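# Sort coloured blocks into the matching coloured circles

## Task

Place every block so it sits completely within the circle that has the same colour as the block, and release it there.

## Robot and tools

The robot is one six-joint arm with a two-finger parallel gripper, seen from two cameras: cam_high (an overview) and cam_wrist (on the hand), both 504x504 pixels. Occasionally an outside force may briefly pull on a held part or shove a loose block. Nothing may be knocked or placed off the table.

Frames. Positions are in the scene frame, in metres: the origin is on the table surface right under the arm's base, +z is up, and +y is to the left when facing along +x. The base itself may sit slightly tilted. end_effector_position is the point midway between the finger pads, about 3 to 4 cm short of the fingertips; the printed value gets less accurate at long reach. The fingers point along the gripper's own +x and close along its y.

Row layout. Every command row is 7 numbers, each within -1 to 1, in this fixed order: elbow, shoulder, waist, wrist pitch, wrist roll, wrist yaw, then gripper opening. Result lists by joint use the same order. The first six are offsets, scaled so that 1.0 equals 0.9615 rad for elbow, shoulder and waist, 1.713 rad for wrist pitch, 1.728 rad for wrist roll and 1.767 rad for wrist yaw. Wrist roll is sign-flipped relative to the URDF, both in commands and in reported angles. Stated joint ranges in URDF signs (rad): waist -3.054 to 3.054, shoulder 0 to 3.142, elbow 0 to 2.356, wrist pitch and wrist yaw -1.571 to 1.571, wrist roll -3.142 to 3.142 (real ends may differ by 0.010). The seventh number is an absolute opening: +1 fully open, about -0.80 where empty fingers touch; below that nothing changes. Closing fully takes at least about 0.5 s.

execute_actions(actions): a list of actions run in sequence; an empty list just reports the state. Each action is a table of 1 to 15 rows, one row per 1/30 s step, and the final row repeats until 15 steps have passed. Joint offsets in every row are measured from the angles at the beginning of that action, not from the preceding row; for the first action of a call, from the last reported angles. An action that pushes any joint more than 0.010 rad beyond its range is rejected; if the first action is rejected or any action is malformed, the whole call does nothing. Each joint's target can lead its measured angle only by about 0.21 rad (0.267 wrist yaw, 0.228 wrist roll), and targets are scaled back if the hand would jump more than 70 mm, so big motions need several actions; an unfinished motion should be commanded again.

move(target, speed, blocking): target is one 7-number row, offsets measured from the Joint positions of the latest result that listed them. All joints travel along synchronised paths lasting 0.5 to 10 s, so the hand follows a curve and does not avoid obstacles. speed is the top speed of the joint with the most travel, 0.01 to 2 rad/s, default 0.5. The gripper value is applied at the start. blocking=false returns after 0.5 s while the arm keeps going; then use wait or stop before sending anything else. The result adds a move: line with the ending (done, off_target, moving, held, fault), limits=held or limits=none, and the joint farthest from its target.

wait(seconds): 0 to 10 s, holding the last command; returns early if a running move finishes. stop(): brakes a running move (needs stopping distance; fingers keep moving). zoom_image(camera, region): region [x0, y0, x1, y1] in pixels, at most 504 by 504, magnifies the latest image. read_manual(section): licence texts only. finished_scene(scene): ends the current scene, given its number, after the last command settles, and reports success; irreversible.

Results show the hand pose (quat wxyz) and velocities, Joint positions (rad) plus finger gap in metres (0.088 fully open), Joint velocities, Joint targets, grip_measured (opening on the command scale), and grip_effort_n (motor effort in N; negative means closing, limited near 83 N, biased and noisy, n/a at start). Action calls also list per-step joint readings, with HELD on steps that were limited. Other lines: "joint sent to its limit", "joint command not followed" (clearance check altered targets), MOTOR HOT from 50 °C, OVER-TEMPERATURE FAULT at 95 °C.

Gripping: command an opening roughly 0.07 below grip_measured to hold firmly. Readings may be off by about 1 mm and read narrower when squeezing. Friction may leave joints short of their command, so check positions after each motion. Load limits (N m): waist 18, shoulder 22.3, elbow 22.2, wrist pitch 5.86, wrist yaw 5.84, wrist roll 5.48; reaching them stops the arm for 10 s. Avoid drops, slips, hard impacts and strong pushes; slower moves hit more gently, and aiming far beyond a contact presses harder.

Each tool is called after "Call:" by a JSON object that holds its "api" and its "payload", one argument or row to a line.

## Session

Call:
{"api": "execute_actions", "payload": {
  "actions": []
}}

Scene clock: 0.00 s.
end_effector_position=(+0.4777, -0.1235, +0.3886) grip_measured=+0.857 grip_effort_n=n/a end_effector_quat_wxyz=(+0.776, -0.457, +0.041, +0.434) end_effector_velocity=(+0.001, -0.001, +0.001) end_effector_angular_velocity=(+0.013, -0.013, +0.005)
Joint names: [elbow, shoulder, waist, wrist pitch, wrist roll, wrist yaw]
Joint positions: [ 1.968  1.909  0.032 -0.949  1.78  -0.055  0.081]
Joint velocities: [-0.002 -0.002 -0.007  0.007  0.007 -0.022 -0.   ]
Motor temperatures (°C, as the motors report them): [21 20 19 21 21 18]
Heat: hottest elbow 21 °C (+0.0 °C/min).
Joint targets: [1.968 1.909 0.032 -0.949 1.780 -0.055]

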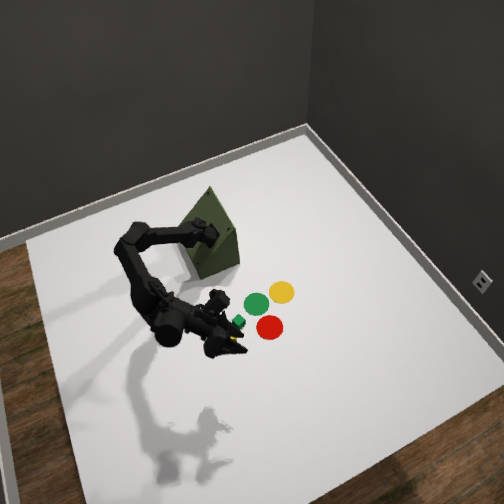

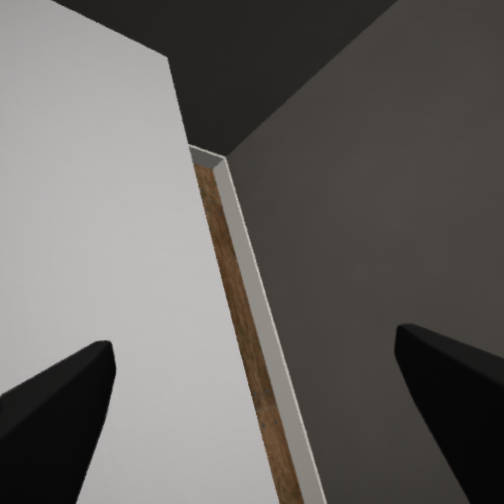

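Call:
{"api": "zoom_image", "payload": {
  "camera": "cam_high",
  "region": [150, 240, 330, 420]
}}

Region (150, 240, 330, 420) of cam_high's 504x504 image, scaled by 2.800, with more detail than that image has.

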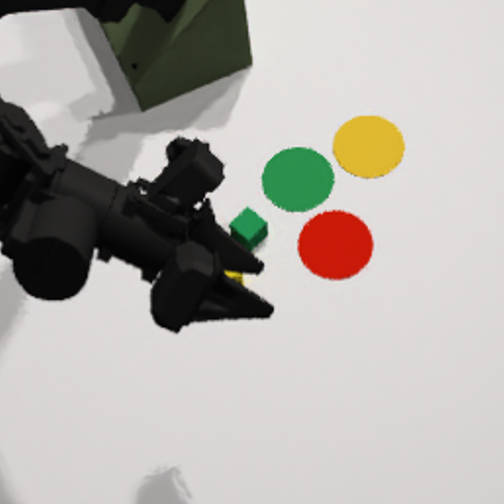

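Call:
{"api": "move", "payload": {
  "target": [-0.79, 0.051, 0.391, -0.1816, -1, 0.393, 1],
  "speed": 1.0
}}

Call:
{"api": "move", "payload": {
  "target": [0, 0, 0, 0, -0.416, 0, 1],
  "speed": 1.0
}}

Scene clock: 12.27 s.
end_effector_position=(+0.2726, -0.0033, +0.2245) grip_measured=+1.000 grip_effort_n=14.7 end_effector_quat_wxyz=(+0.670, -0.241, +0.658, +0.246) end_effector_velocity=(-0.007, -0.004, -0.001) end_effector_angular_velocity=(-0.012, +0.029, +0.013)
Joint names: [elbow, shoulder, waist, wrist pitch, wrist roll, wrist yaw]
Joint positions: [ 1.217  1.949  0.404 -1.258  0.055  0.637  0.088]
Joint velocities: [-0.002 -0.002 -0.002 -0.037 -0.007 -0.007  0.   ]
Motor temperatures (°C, as the motors report them): [22 21 22 21 21 18]
Heat: hottest waist 22 °C (+4.9 °C/min).
Joint targets: [1.208 1.958 0.408 -1.260 0.052 0.640]
move: done; limits=none; farthest joint: the shoulder, 0.009 radians from its target (0.050 radians at the start)

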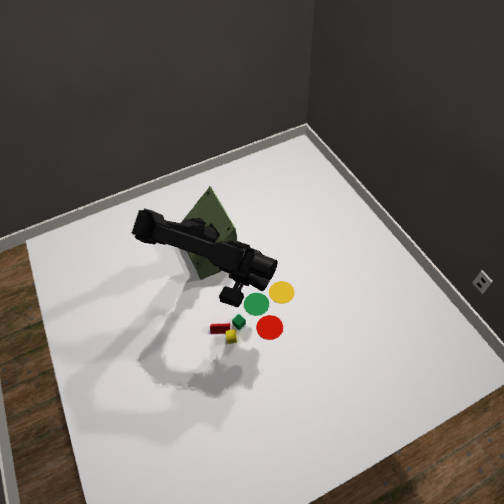

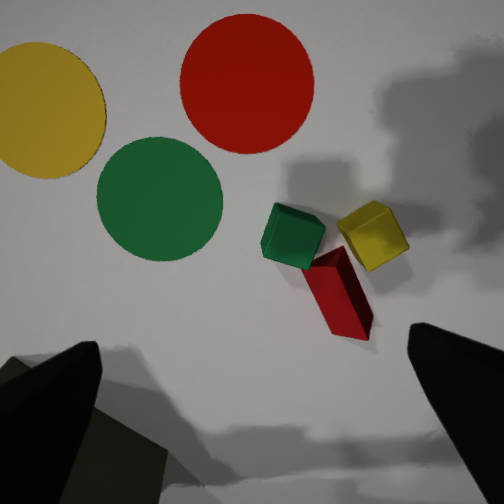

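Scene clock: 13.80 s.
end_effector_position=(+0.2726, -0.0033, +0.2245) grip_measured=+1.000 grip_effort_n=14.2 end_effector_quat_wxyz=(+0.712, +0.009, +0.702, -0.000) end_effector_velocity=(-0.003, -0.006, -0.001) end_effector_angular_velocity=(-0.014, +0.012, -0.003)
Joint names: [elbow, shoulder, waist, wrist pitch, wrist roll, wrist yaw]
Joint positions: [ 1.217  1.949  0.404 -1.258 -0.661  0.637  0.088]
Joint velocities: [-0.002 -0.007 -0.007 -0.022 -0.007  0.007  0.   ]
Motor temperatures (°C, as the motors report them): [22 21 22 21 21 18]
Heat: hottest waist 22 °C (+4.3 °C/min).
Joint targets: [1.217 1.949 0.404 -1.258 -0.664 0.637]
move: done; limits=none; farthest joint: the wrist roll, 0.003 radians from its target (0.719 radians at the start)

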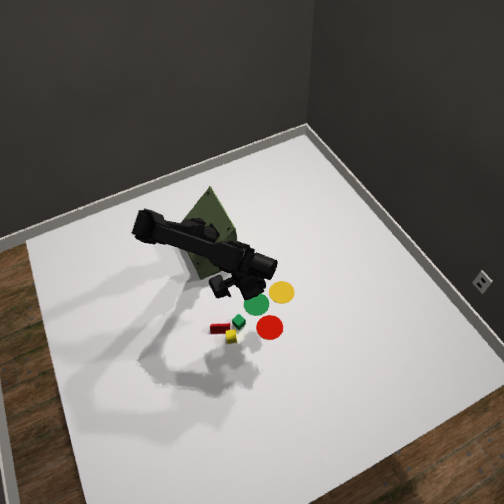

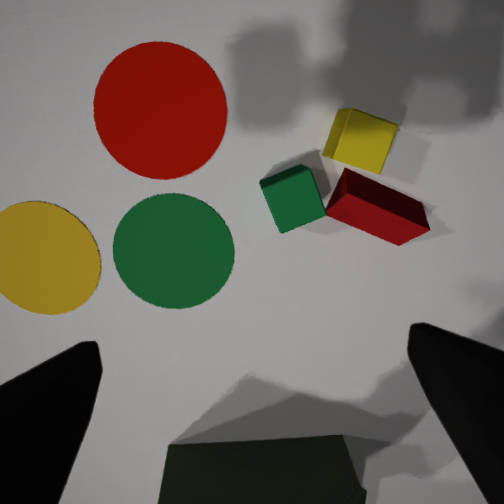

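Call:
{"api": "zoom_image", "payload": {
  "camera": "cam_wrist",
  "region": [240, 80, 450, 290]
}}

Call:
{"api": "zoom_image", "payload": {
  "camera": "cam_high",
  "region": [195, 295, 265, 365]
}}

Region (240, 80, 450, 290) of cam_wrist's 504x504 image, scaled by 2.400, with more detail than that image has.

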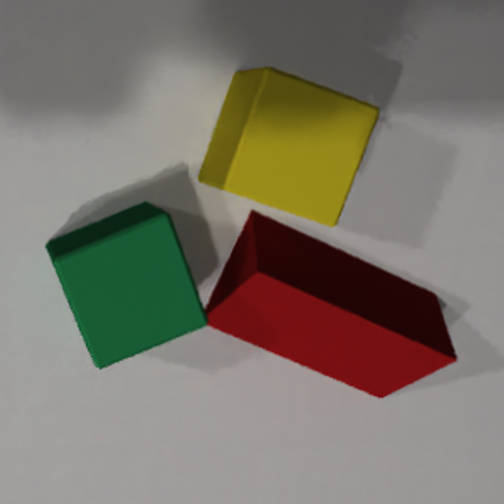

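Region (195, 295, 265, 365) of cam_high's 504x504 image, scaled by 7.200, with more detail than that image has.

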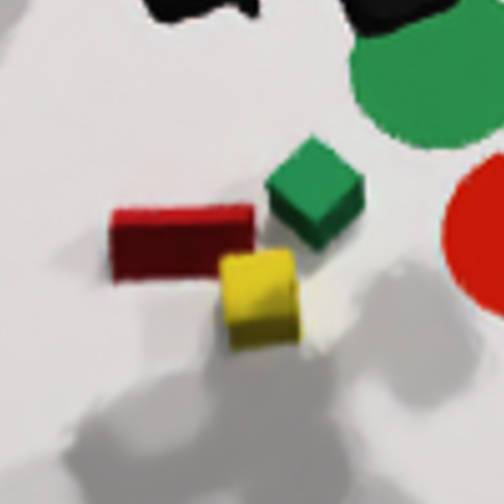

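Call:
{"api": "move", "payload": {
  "target": [-0.305, 0.008, -0.383, 0.33, -0.4745, 0.062, 0.55],
  "speed": 0.8
}}

Scene clock: 25.83 s.
end_effector_position=(+0.2844, -0.0418, +0.1026) grip_measured=+0.552 grip_effort_n=-14.7 end_effector_quat_wxyz=(+0.568, +0.423, +0.568, -0.419) end_effector_velocity=(-0.007, +0.001, -0.002) end_effector_angular_velocity=(+0.002, +0.026, +0.013)
Joint names: [elbow, shoulder, waist, wrist pitch, wrist roll, wrist yaw]
Joint positions: [ 0.932  1.949  0.038 -0.695 -1.477  0.744  0.066]
Joint velocities: [-0.007  0.002 -0.002 -0.022 -0.007 -0.007 -0.   ]
Motor temperatures (°C, as the motors report them): [22 22 22 21 21 18]
Heat: hottest waist 22 °C (+2.3 °C/min).
Joint targets: [0.924 1.957 0.035 -0.693 -1.480 0.747]
move: done; limits=none; farthest joint: the elbow, 0.008 radians from its target (0.293 radians at the start)

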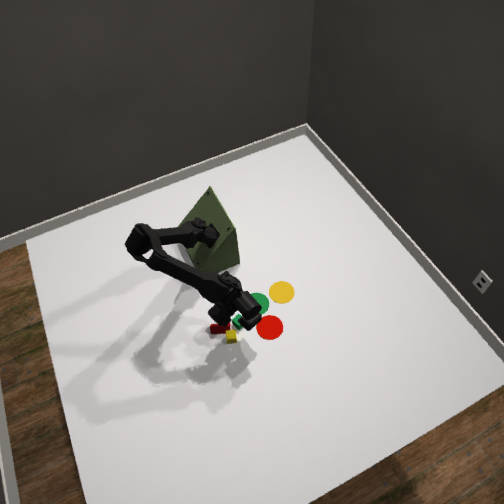

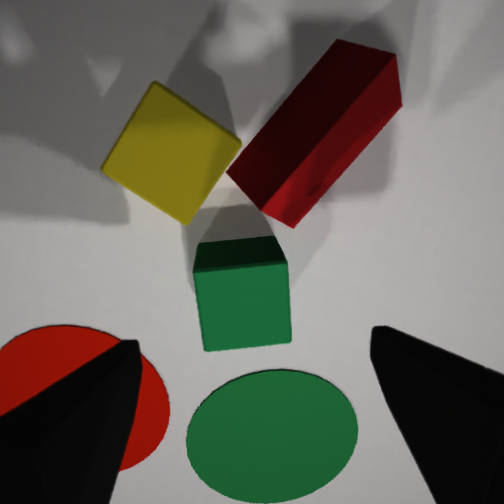

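Call:
{"api": "move", "payload": {
  "target": [-0.1, 0.129, -0.128, 0.186, 0.095, 0.009, 0.55],
  "speed": 0.3
}}

Scene clock: 29.03 s.
end_effector_position=(+0.2834, -0.0357, +0.0454) grip_measured=+0.552 grip_effort_n=-14.7 end_effector_quat_wxyz=(+0.569, +0.424, +0.566, -0.421) end_effector_velocity=(+0.000, +0.000, -0.000) end_effector_angular_velocity=(+0.008, -0.003, +0.001)
Joint names: [elbow, shoulder, waist, wrist pitch, wrist roll, wrist yaw]
Joint positions: [ 0.842  2.063 -0.082 -0.378 -1.316  0.758  0.066]
Joint velocities: [-0.002 -0.002 -0.002  0.007  0.007 -0.007  0.   ]
Motor temperatures (°C, as the motors report them): [22 22 23 21 21 18]
Heat: hottest waist 23 °C (+4.1 °C/min).
Joint targets: [0.836 2.073 -0.085 -0.376 -1.313 0.760]
move: done; limits=none; farthest joint: the shoulder, 0.010 radians from its target (0.124 radians at the start)

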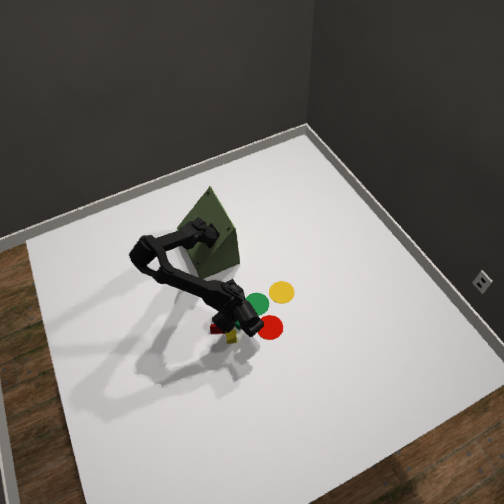

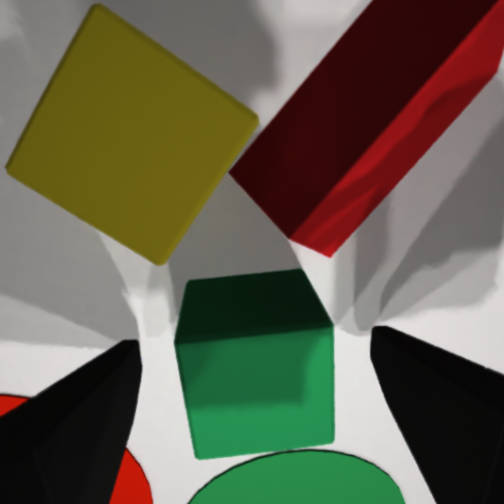

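Call:
{"api": "move", "payload": {
  "target": [0, 0, 0, 0, 0, 0, -0.2]
}}

Scene clock: 30.67 s.
end_effector_position=(+0.2834, -0.0356, +0.0454) grip_measured=-0.148 grip_effort_n=-83.5 end_effector_quat_wxyz=(+0.569, +0.423, +0.566, -0.421) end_effector_velocity=(-0.001, +0.001, -0.001) end_effector_angular_velocity=(+0.007, +0.007, +0.011)
Joint names: [elbow, shoulder, waist, wrist pitch, wrist roll, wrist yaw]
Joint positions: [ 0.842  2.063 -0.081 -0.378 -1.316  0.758  0.032]
Joint velocities: [ 0.002  0.002 -0.002 -0.007  0.007 -0.007 -0.   ]
Motor temperatures (°C, as the motors report them): [22 22 23 21 21 18]
Heat: hottest waist 23 °C (+3.9 °C/min).
Joint targets: [0.842 2.063 -0.082 -0.378 -1.316 0.758]
move: done; limits=none; farthest joint: the waist, 0.001 radians from its target (0.000 radians at the start)

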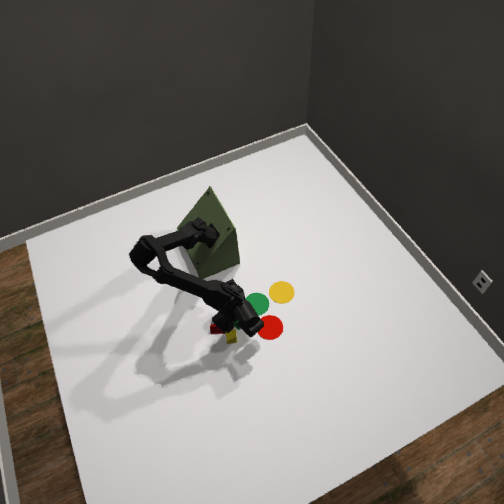

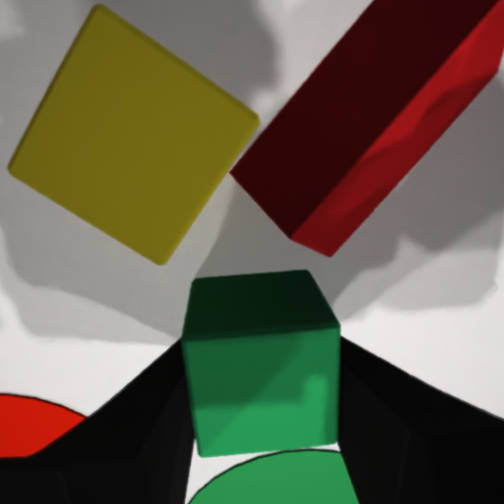

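Call:
{"api": "move", "payload": {
  "target": [-0.014, 0.173, 0.333, -0.07, 0, -0.033, -0.22],
  "speed": 0.35
}}

Scene clock: 35.17 s.
end_effector_position=(+0.2481, +0.0503, +0.0725) grip_measured=-0.148 grip_effort_n=-83.5 end_effector_quat_wxyz=(+0.644, +0.296, +0.641, -0.293) end_effector_velocity=(-0.001, +0.000, -0.001) end_effector_angular_velocity=(+0.004, +0.010, +0.025)
Joint names: [elbow, shoulder, waist, wrist pitch, wrist roll, wrist yaw]
Joint positions: [ 0.835  2.219  0.234 -0.497 -1.316  0.702  0.032]
Joint velocities: [ 0.002  0.002 -0.002 -0.007  0.022 -0.007 -0.   ]
Motor temperatures (°C, as the motors report them): [22 22 23 21 21 18]
Heat: hottest waist 23 °C (+3.4 °C/min).
Joint targets: [0.829 2.229 0.239 -0.498 -1.316 0.699]
move: done; limits=none; farthest joint: the shoulder, 0.010 radians from its target (0.166 radians at the start)

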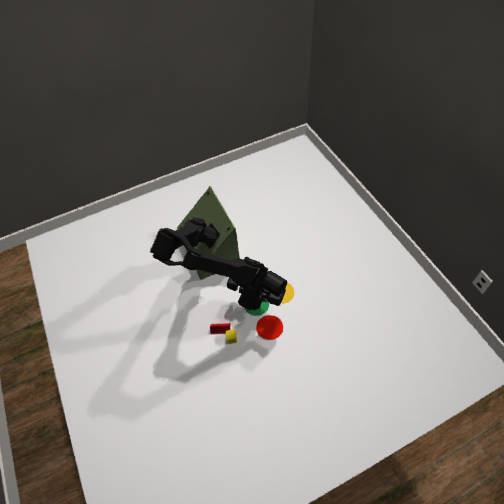

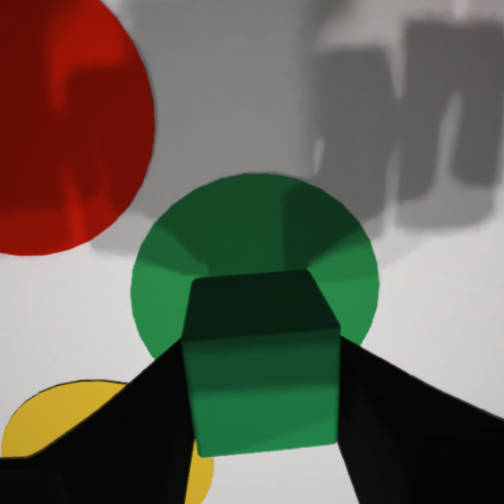

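Call:
{"api": "move", "payload": {
  "target": [-0.041, 0.071, -0.067, 0.084, 0, 0.011, -0.22],
  "speed": 0.15
}}

Call:
{"api": "move", "payload": {
  "target": [0, 0, 0, 0, 0, 0, 0.55]
}}

Scene clock: 37.60 s.
end_effector_position=(+0.2473, +0.0510, +0.0467) grip_measured=-0.148 grip_effort_n=-83.5 end_effector_quat_wxyz=(+0.632, +0.321, +0.630, -0.318) end_effector_velocity=(+0.000, +0.001, -0.000) end_effector_angular_velocity=(+0.009, -0.001, +0.001)
Joint names: [elbow, shoulder, waist, wrist pitch, wrist roll, wrist yaw]
Joint positions: [ 0.802  2.278  0.173 -0.355 -1.316  0.719  0.032]
Joint velocities: [-0.002 -0.002 -0.002  0.007  0.007 -0.007 -0.   ]
Motor temperatures (°C, as the motors report them): [22 22 23 21 21 18]
Heat: hottest waist 23 °C (+3.2 °C/min).
Joint targets: [0.795 2.288 0.170 -0.353 -1.316 0.721]
move: done; limits=none; farthest joint: the shoulder, 0.009 radians from its target (0.067 radians at the start)

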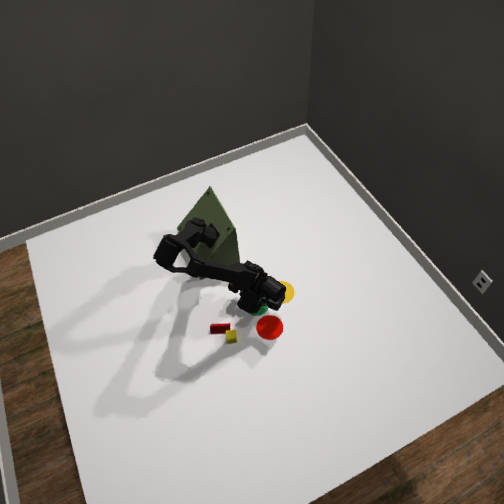

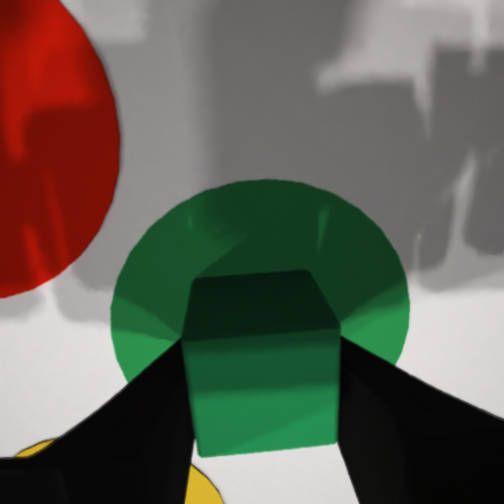

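Scene clock: 38.33 s.
end_effector_position=(+0.2473, +0.0510, +0.0467) grip_measured=+0.546 grip_effort_n=15.1 end_effector_quat_wxyz=(+0.632, +0.321, +0.630, -0.318) end_effector_velocity=(-0.001, +0.000, -0.001) end_effector_angular_velocity=(+0.005, +0.009, +0.010)
Joint names: [elbow, shoulder, waist, wrist pitch, wrist roll, wrist yaw]
Joint positions: [ 0.802  2.278  0.173 -0.355 -1.316  0.719  0.066]
Joint velocities: [ 0.002  0.002 -0.002 -0.007  0.007 -0.007  0.001]
Motor temperatures (°C, as the motors report them): [22 22 23 21 21 18]
Heat: hottest waist 23 °C (+3.1 °C/min).
Joint targets: [0.802 2.278 0.173 -0.355 -1.316 0.719]
move: done; limits=none; farthest joint: the waist, 0.000 radians from its target (0.000 radians at the start)

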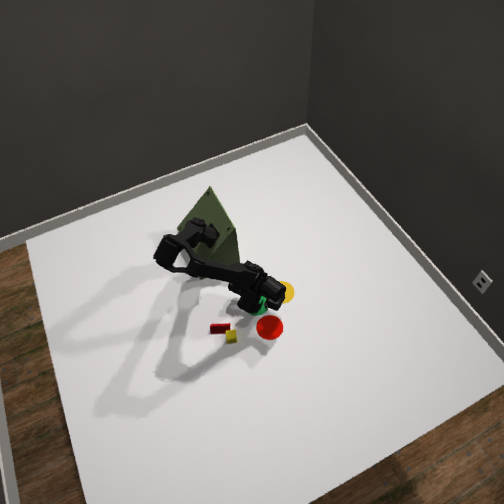

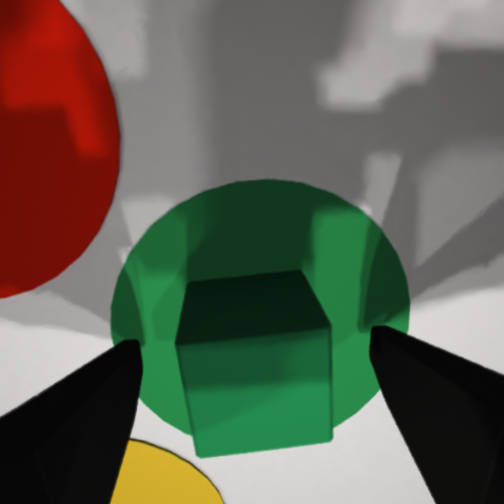

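Call:
{"api": "move", "payload": {
  "target": [0.055, -0.095, 0.095, -0.115, 0, -0.015, 0.55],
  "speed": 0.5
}}

Scene clock: 42.07 s.
end_effector_position=(+0.2476, +0.0501, +0.0828) grip_measured=+0.548 grip_effort_n=15.1 end_effector_quat_wxyz=(+0.649, +0.286, +0.645, -0.283) end_effector_velocity=(-0.002, -0.000, -0.000) end_effector_angular_velocity=(+0.004, +0.010, +0.010)
Joint names: [elbow, shoulder, waist, wrist pitch, wrist roll, wrist yaw]
Joint positions: [ 0.847  2.197  0.26  -0.55  -1.316  0.695  0.066]
Joint velocities: [-0.002 -0.002 -0.002 -0.007  0.007 -0.007 -0.   ]
Motor temperatures (°C, as the motors report them): [22 22 23 21 21 18]
Heat: hottest waist 23 °C (+2.9 °C/min).
Joint targets: [0.855 2.186 0.264 -0.552 -1.316 0.692]
move: off_target; limits=none; farthest joint: the shoulder, 0.011 radians from its target (0.091 radians at the start)

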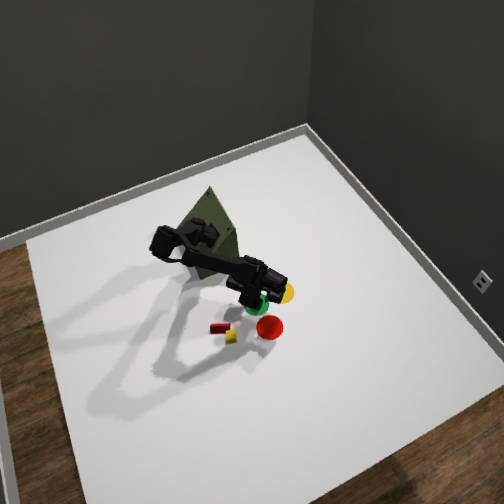

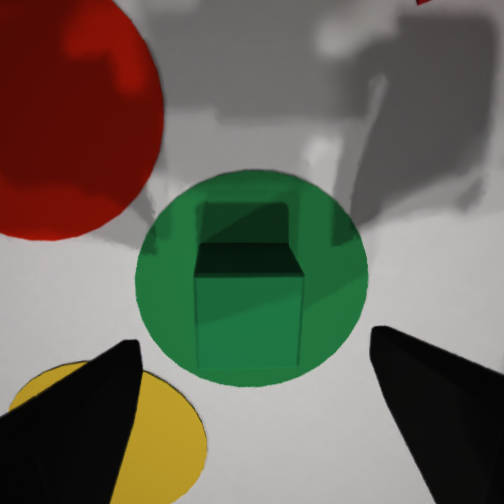

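Call:
{"api": "move", "payload": {
  "target": [0.243, -0.245, -0.366, -0.085, 0.522, 0.037, 0.55],
  "speed": 0.9
}}

Scene clock: 45.33 s.
end_effector_position=(+0.3203, -0.0813, +0.0918) grip_measured=+0.548 grip_effort_n=15.1 end_effector_quat_wxyz=(+0.695, +0.137, +0.693, -0.136) end_effector_velocity=(-0.004, +0.001, +0.001) end_effector_angular_velocity=(+0.022, +0.015, +0.017)
Joint names: [elbow, shoulder, waist, wrist pitch, wrist roll, wrist yaw]
Joint positions: [ 1.072  1.974 -0.089 -0.693 -0.417  0.758  0.066]
Joint velocities: [-0.002 -0.007 -0.002 -0.022  0.007 -0.022 -0.   ]
Motor temperatures (°C, as the motors report them): [22 23 23 21 21 18]
Heat: hottest waist 23 °C (+2.6 °C/min).
Joint targets: [1.080 1.962 -0.092 -0.695 -0.414 0.760]
move: off_target; limits=none; farthest joint: the shoulder, 0.012 radians from its target (0.236 radians at the start)

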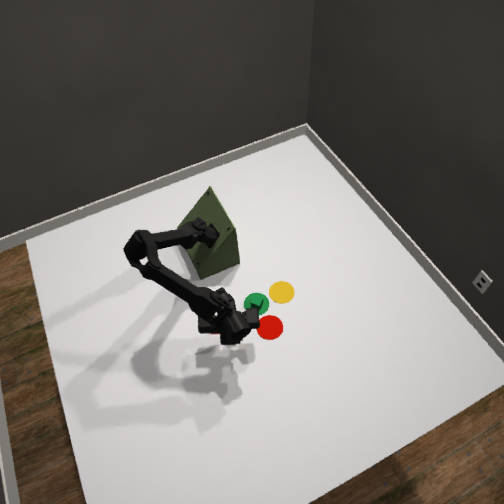

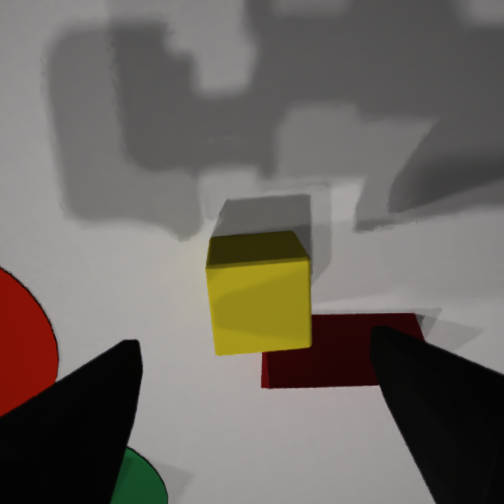

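Call:
{"api": "move", "payload": {
  "target": [-0.08, 0.073, -0.117, 0.138, 0.089, -0.003, 0.55],
  "speed": 0.3
}}

Call:
{"api": "move", "payload": {
  "target": [0, 0, 0, 0, 0, 0, -0.22]
}}

Scene clock: 49.43 s.
end_effector_position=(+0.3192, -0.0856, +0.0454) grip_measured=+0.548 grip_effort_n=15.1 end_effector_quat_wxyz=(+0.695, +0.137, +0.692, -0.136) end_effector_velocity=(+0.001, +0.001, +0.001) end_effector_angular_velocity=(+0.021, -0.010, -0.003)
Joint names: [elbow, shoulder, waist, wrist pitch, wrist roll, wrist yaw]
Joint positions: [ 1.002  2.033 -0.199 -0.459 -0.266  0.755  0.066]
Joint velocities: [-0.002 -0.007 -0.002  0.007  0.007 -0.022 -0.   ]
Motor temperatures (°C, as the motors report them): [22 23 24 21 21 18]
Heat: hottest waist 24 °C (+3.6 °C/min).
Joint targets: [0.995 2.044 -0.201 -0.457 -0.263 0.752]
move: off_target; limits=none; farthest joint: the shoulder, 0.011 radians from its target (0.070 radians at the start)

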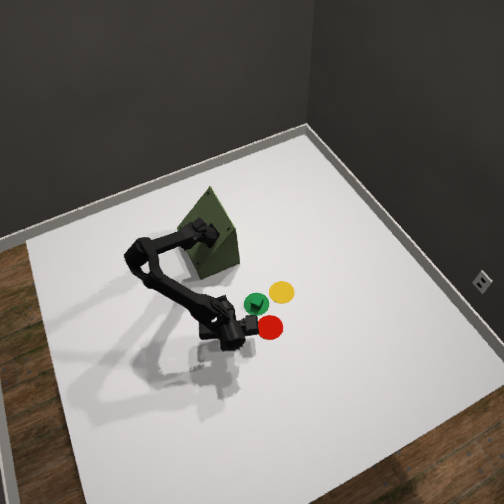

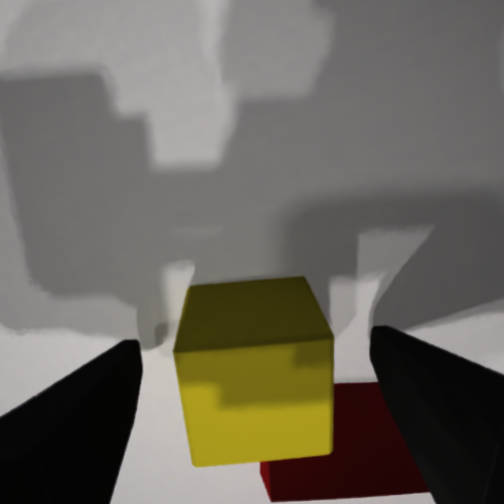

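Scene clock: 49.97 s.
end_effector_position=(+0.3192, -0.0855, +0.0455) grip_measured=-0.151 grip_effort_n=-83.5 end_effector_quat_wxyz=(+0.695, +0.137, +0.692, -0.136) end_effector_velocity=(-0.002, +0.001, -0.000) end_effector_angular_velocity=(+0.008, +0.006, +0.025)
Joint names: [elbow, shoulder, waist, wrist pitch, wrist roll, wrist yaw]
Joint positions: [ 1.002  2.033 -0.198 -0.46  -0.266  0.755  0.032]
Joint velocities: [-0.002 -0.002 -0.002 -0.007  0.022 -0.007 -0.   ]
Motor temperatures (°C, as the motors report them): [22 23 24 21 21 18]
Heat: hottest waist 24 °C (+3.6 °C/min).
Joint targets: [1.002 2.033 -0.199 -0.459 -0.266 0.755]
move: done; limits=none; farthest joint: the waist, 0.001 radians from its target (0.000 radians at the start)

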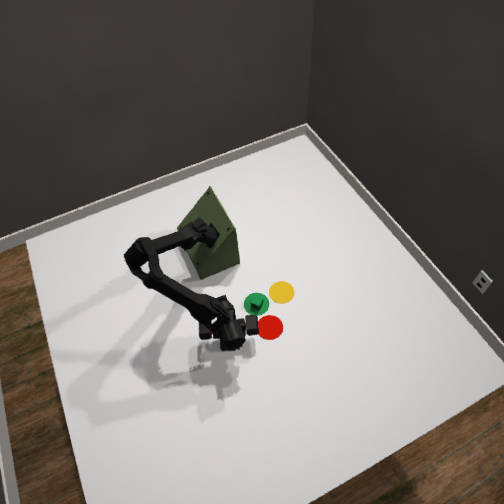

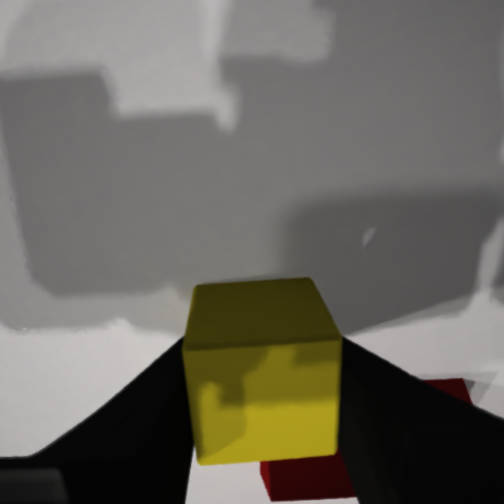

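Call:
{"api": "move", "payload": {
  "target": [0.096, -0.086, 0.14, -0.165, 0, 0, -0.22],
  "speed": 0.4
}}

Call:
{"api": "move", "payload": {
  "target": [0.067, 0.584, 0.622, 0.016, 0, -0.098, -0.22],
  "speed": 0.5
}}

Scene clock: 52.87 s.
end_effector_position=(+0.3193, -0.0804, +0.1009) grip_measured=-0.151 grip_effort_n=-83.5 end_effector_quat_wxyz=(+0.704, +0.074, +0.703, -0.072) end_effector_velocity=(-0.001, +0.002, -0.000) end_effector_angular_velocity=(+0.007, -0.003, +0.007)
Joint names: [elbow, shoulder, waist, wrist pitch, wrist roll, wrist yaw]
Joint positions: [ 1.085  1.962 -0.068 -0.74  -0.266  0.755  0.032]
Joint velocities: [-0.007 -0.002  0.002  0.007  0.007 -0.007 -0.   ]
Motor temperatures (°C, as the motors report them): [22 23 24 21 21 18]
Heat: hottest waist 24 °C (+3.4 °C/min).
Joint targets: [1.094 1.950 -0.063 -0.742 -0.266 0.755]
move: off_target; limits=none; farthest joint: the shoulder, 0.012 radians from its target (0.083 radians at the start)

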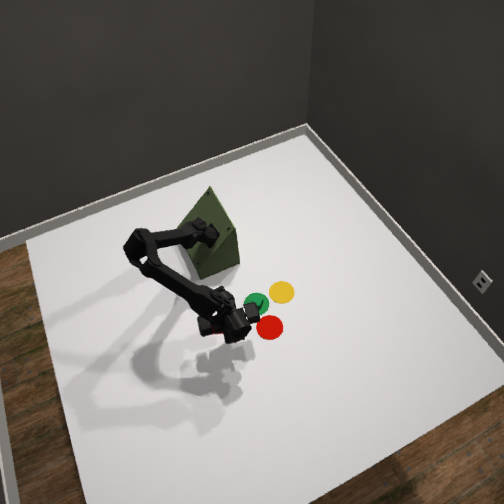

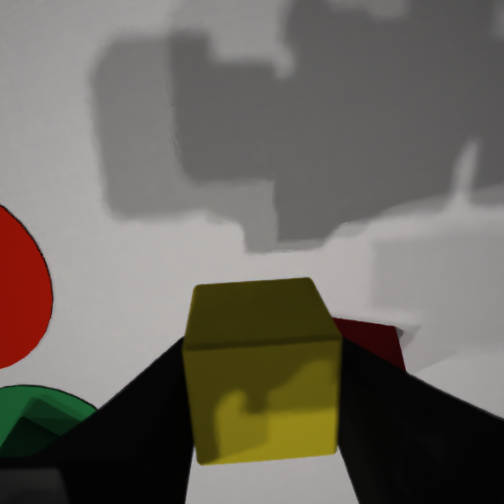

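Scene clock: 54.73 s.
end_effector_position=(+0.2475, +0.1509, +0.1019) grip_measured=-0.151 grip_effort_n=-83.5 end_effector_quat_wxyz=(+0.684, -0.184, +0.682, +0.184) end_effector_velocity=(-0.003, -0.000, -0.001) end_effector_angular_velocity=(-0.002, +0.011, +0.016)
Joint names: [elbow, shoulder, waist, wrist pitch, wrist roll, wrist yaw]
Joint positions: [ 1.14   2.512  0.526 -0.714 -0.266  0.584  0.032]
Joint velocities: [-0.002  0.002  0.002 -0.007  0.007 -0.007 -0.   ]
Motor temperatures (°C, as the motors report them): [22 23 24 21 21 18]
Heat: hottest waist 24 °C (+3.3 °C/min).
Joint targets: [1.149 2.524 0.530 -0.713 -0.266 0.581]
move: off_target; limits=none; farthest joint: the shoulder, 0.011 radians from its target (0.561 radians at the start)

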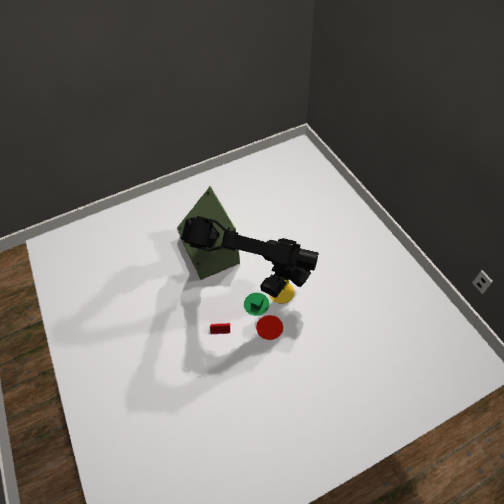

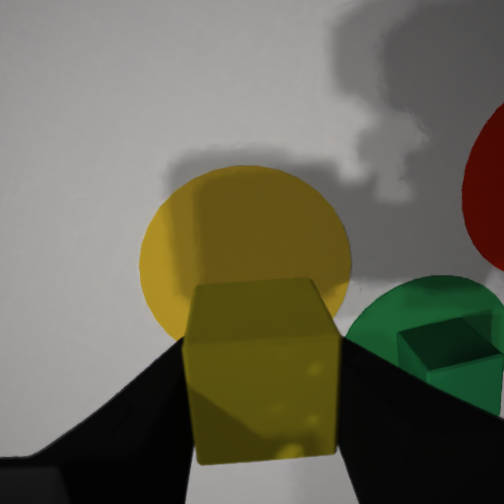

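Call:
{"api": "move", "payload": {
  "target": [-0.075, 0.1175, -0.114, 0.139, 0, 0.03, -0.22],
  "speed": 0.2
}}

Call:
{"api": "move", "payload": {
  "target": [0, 0, 0, 0, 0, 0, 0.5]
}}

Call:
{"api": "move", "payload": {
  "target": [0.075, -0.1175, 0.114, -0.139, 0, -0.03, 0.5],
  "speed": 0.5
}}

Scene clock: 58.83 s.
end_effector_position=(+0.2489, +0.1506, +0.0477) grip_measured=-0.151 grip_effort_n=-83.5 end_effector_quat_wxyz=(+0.695, -0.143, +0.690, +0.143) end_effector_velocity=(-0.001, +0.002, -0.001) end_effector_angular_velocity=(+0.021, +0.014, -0.002)
Joint names: [elbow, shoulder, waist, wrist pitch, wrist roll, wrist yaw]
Joint positions: [ 1.075  2.613  0.419 -0.479 -0.266  0.634  0.032]
Joint velocities: [-0.002 -0.002 -0.007  0.007  0.007 -0.022 -0.   ]
Motor temperatures (°C, as the motors report them): [22 23 24 21 21 18]
Heat: hottest waist 24 °C (+3.1 °C/min).
Joint targets: [1.068 2.625 0.416 -0.476 -0.266 0.637]
move: off_target; limits=none; farthest joint: the shoulder, 0.012 radians from its target (0.113 radians at the start)

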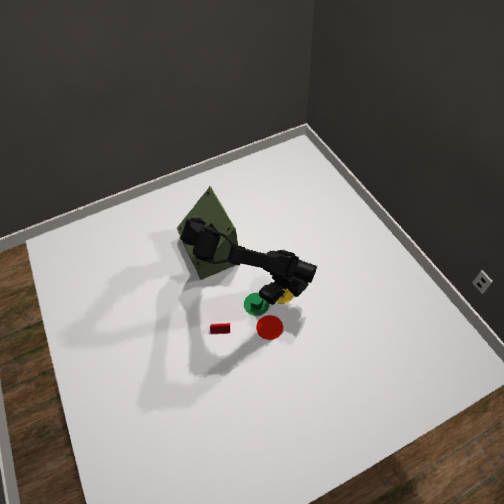

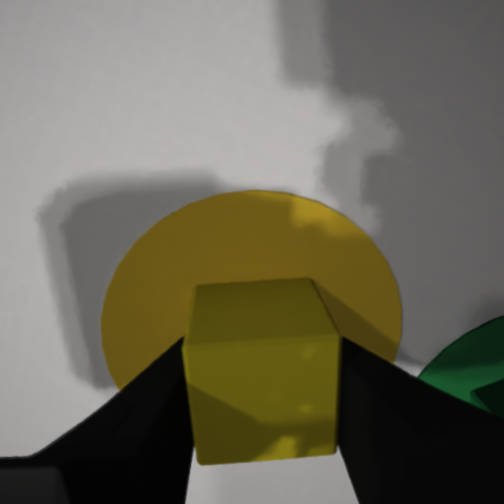

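Scene clock: 59.57 s.
end_effector_position=(+0.2489, +0.1506, +0.0477) grip_measured=+0.496 grip_effort_n=15.1 end_effector_quat_wxyz=(+0.695, -0.143, +0.690, +0.143) end_effector_velocity=(-0.003, +0.001, -0.000) end_effector_angular_velocity=(+0.013, +0.020, +0.010)
Joint names: [elbow, shoulder, waist, wrist pitch, wrist roll, wrist yaw]
Joint positions: [ 1.075  2.613  0.419 -0.479 -0.266  0.634  0.063]
Joint velocities: [-0.002 -0.002 -0.002 -0.007  0.007 -0.022  0.001]
Motor temperatures (°C, as the motors report them): [22 23 24 21 21 18]
Heat: hottest waist 24 °C (+3.0 °C/min).
Joint targets: [1.075 2.613 0.419 -0.479 -0.266 0.634]
move: done; limits=none; farthest joint: the waist, 0.000 radians from its target (0.000 radians at the start)

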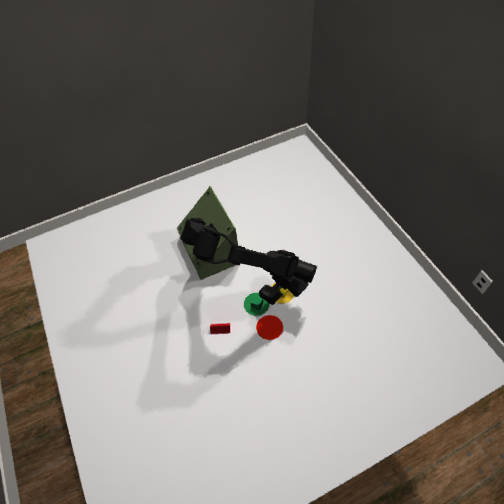

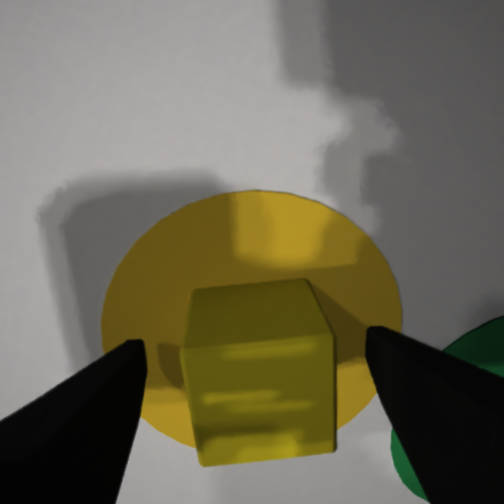

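Scene clock: 60.73 s.
end_effector_position=(+0.2467, +0.1505, +0.1012) grip_measured=+0.498 grip_effort_n=15.1 end_effector_quat_wxyz=(+0.683, -0.185, +0.683, +0.184) end_effector_velocity=(-0.001, -0.000, +0.000) end_effector_angular_velocity=(+0.010, +0.003, +0.002)
Joint names: [elbow, shoulder, waist, wrist pitch, wrist roll, wrist yaw]
Joint positions: [ 1.138  2.513  0.525 -0.715 -0.266  0.584  0.063]
Joint velocities: [-0.007 -0.007 -0.002  0.007  0.007 -0.007 -0.   ]
Motor temperatures (°C, as the motors report them): [22 23 24 21 21 18]
Heat: hottest waist 24 °C (+3.0 °C/min).
Joint targets: [1.147 2.500 0.528 -0.717 -0.266 0.581]
move: off_target; limits=none; farthest joint: the shoulder, 0.013 radians from its target (0.113 radians at the start)

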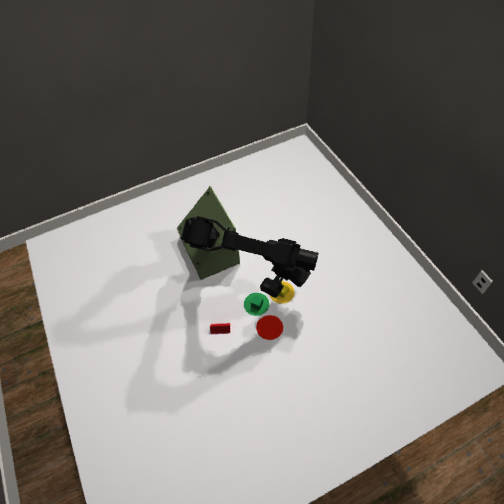

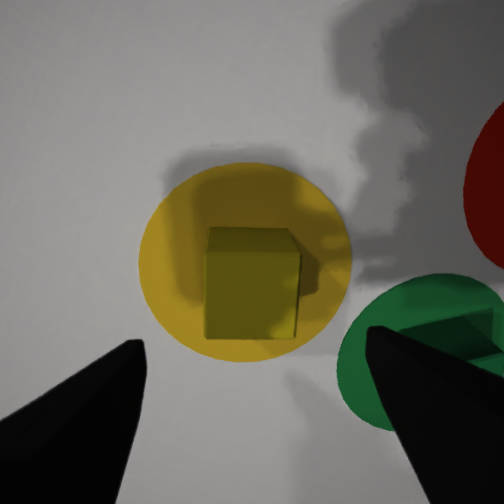

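Call:
{"api": "move", "payload": {
  "target": [-0.302, -0.794, -0.698, 0.047, -0.075, 0.099, 1],
  "speed": 0.7
}}

Scene clock: 64.67 s.
end_effector_position=(+0.2699, -0.1033, +0.0921) grip_measured=+1.000 grip_effort_n=15.1 end_effector_quat_wxyz=(+0.691, +0.156, +0.688, -0.154) end_effector_velocity=(-0.005, -0.001, -0.000) end_effector_angular_velocity=(+0.008, +0.017, +0.014)
Joint names: [elbow, shoulder, waist, wrist pitch, wrist roll, wrist yaw]
Joint positions: [ 0.856  1.761 -0.144 -0.636 -0.393  0.757  0.088]
Joint velocities: [-0.002 -0.007 -0.007 -0.022  0.007 -0.007  0.   ]
Motor temperatures (°C, as the motors report them): [22 24 24 21 21 18]
Heat: hottest waist 24 °C (+3.0 °C/min).
Joint targets: [0.848 1.750 -0.147 -0.634 -0.396 0.759]
move: off_target; limits=none; farthest joint: the shoulder, 0.011 radians from its target (0.764 radians at the start)

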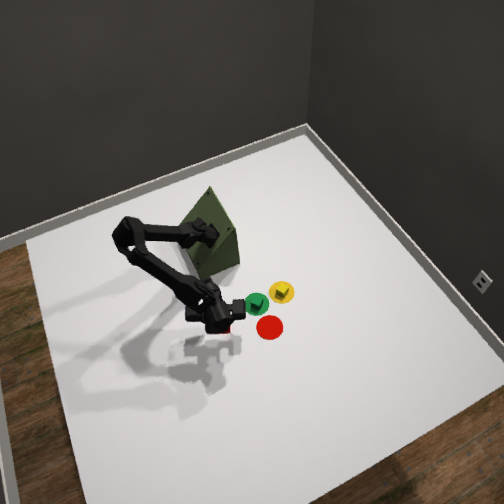

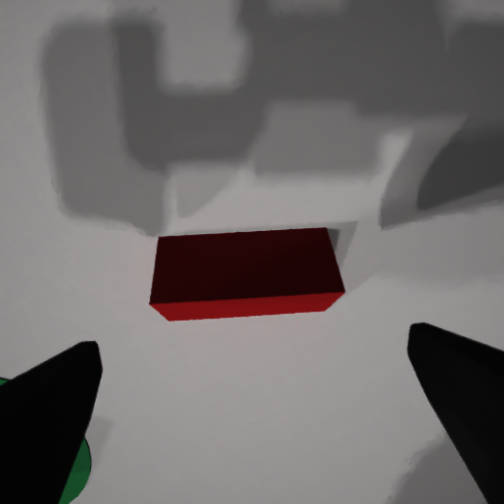

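Call:
{"api": "move", "payload": {
  "target": [-0.092, 0.102, -0.13, 0.167, 0.098, -0.007, 1],
  "speed": 0.3
}}

Call:
{"api": "move", "payload": {
  "target": [0, 0, 0, 0, 0, 0, 0.45]
}}

Scene clock: 67.83 s.
end_effector_position=(+0.2682, -0.1025, +0.0432) grip_measured=+1.000 grip_effort_n=15.6 end_effector_quat_wxyz=(+0.692, +0.156, +0.688, -0.154) end_effector_velocity=(-0.002, +0.003, -0.000) end_effector_angular_velocity=(+0.023, +0.002, +0.011)
Joint names: [elbow, shoulder, waist, wrist pitch, wrist roll, wrist yaw]
Joint positions: [ 0.774  1.849 -0.266 -0.352 -0.226  0.746  0.088]
Joint velocities: [-0.002 -0.002 -0.002 -0.007  0.007 -0.022  0.   ]
Motor temperatures (°C, as the motors report them): [22 24 24 21 21 18]
Heat: hottest waist 24 °C (+3.0 °C/min).
Joint targets: [0.767 1.859 -0.269 -0.350 -0.223 0.744]
move: done; limits=none; farthest joint: the shoulder, 0.010 radians from its target (0.099 radians at the start)

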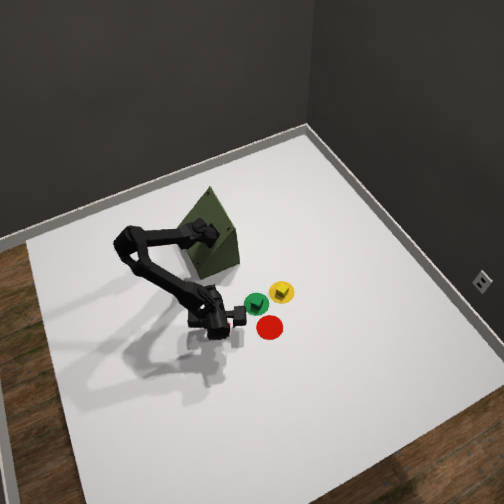

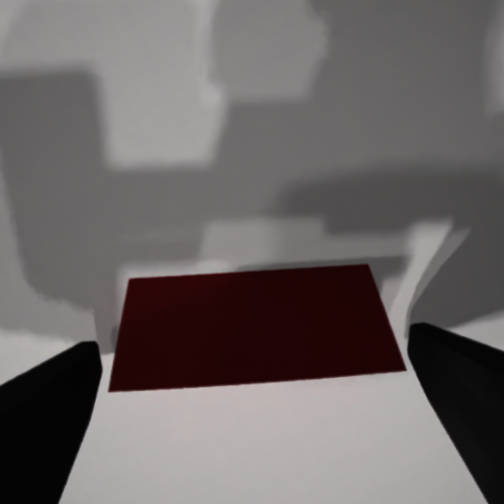

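Scene clock: 68.33 s.
end_effector_position=(+0.2682, -0.1024, +0.0433) grip_measured=+0.514 grip_effort_n=-83.5 end_effector_quat_wxyz=(+0.692, +0.155, +0.688, -0.154) end_effector_velocity=(-0.006, -0.002, -0.001) end_effector_angular_velocity=(-0.004, +0.022, +0.017)
Joint names: [elbow, shoulder, waist, wrist pitch, wrist roll, wrist yaw]
Joint positions: [ 0.774  1.849 -0.265 -0.352 -0.226  0.747  0.064]
Joint velocities: [-0.002 -0.002 -0.007 -0.022  0.007  0.007 -0.   ]
Motor temperatures (°C, as the motors report them): [22 24 24 21 21 18]
Heat: hottest waist 24 °C (+3.0 °C/min).
Joint targets: [0.774 1.849 -0.265 -0.352 -0.226 0.747]
move: done; limits=none; farthest joint: the waist, 0.001 radians from its target (0.000 radians at the start)

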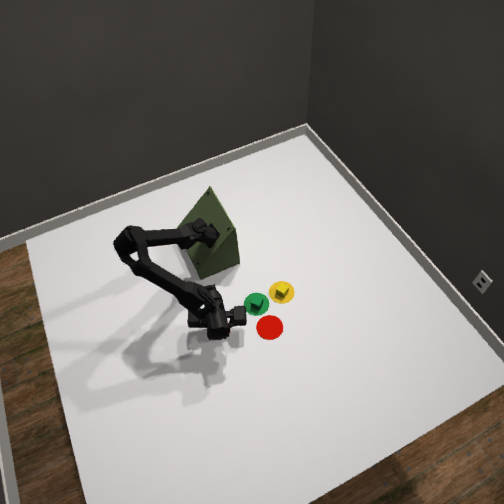

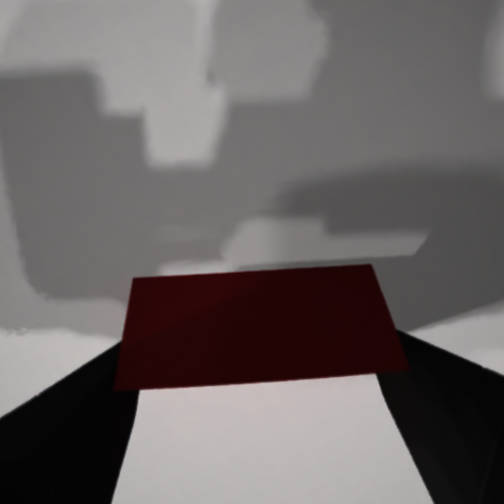

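Call:
{"api": "move", "payload": {
  "target": [0.538, 0.555, 0.448, -0.224, 0, -0.015, 0.44],
  "speed": 0.4
}}

Scene clock: 72.00 s.
end_effector_position=(+0.3460, +0.0461, +0.0874) grip_measured=+0.514 grip_effort_n=-83.5 end_effector_quat_wxyz=(+0.706, -0.048, +0.704, +0.049) end_effector_velocity=(-0.002, -0.000, -0.000) end_effector_angular_velocity=(-0.010, +0.004, +0.017)
Joint names: [elbow, shoulder, waist, wrist pitch, wrist roll, wrist yaw]
Joint positions: [ 1.281  2.37   0.161 -0.734 -0.226  0.722  0.064]
Joint velocities: [-0.002  0.002  0.002 -0.007  0.007  0.007 -0.   ]
Motor temperatures (°C, as the motors report them): [22 24 24 21 21 18]
Heat: hottest waist 24 °C (+2.0 °C/min).
Joint targets: [1.291 2.382 0.166 -0.736 -0.226 0.720]
move: off_target; limits=none; farthest joint: the shoulder, 0.013 radians from its target (0.534 radians at the start)

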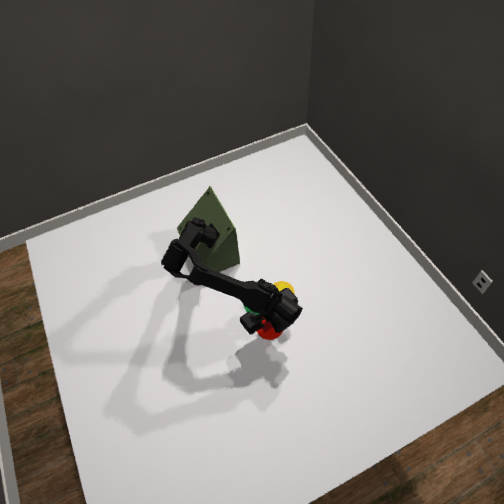

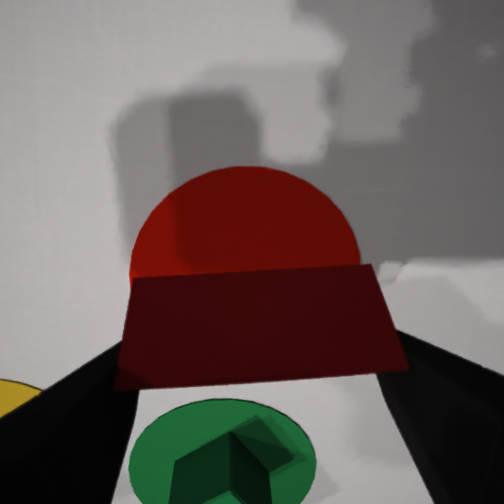

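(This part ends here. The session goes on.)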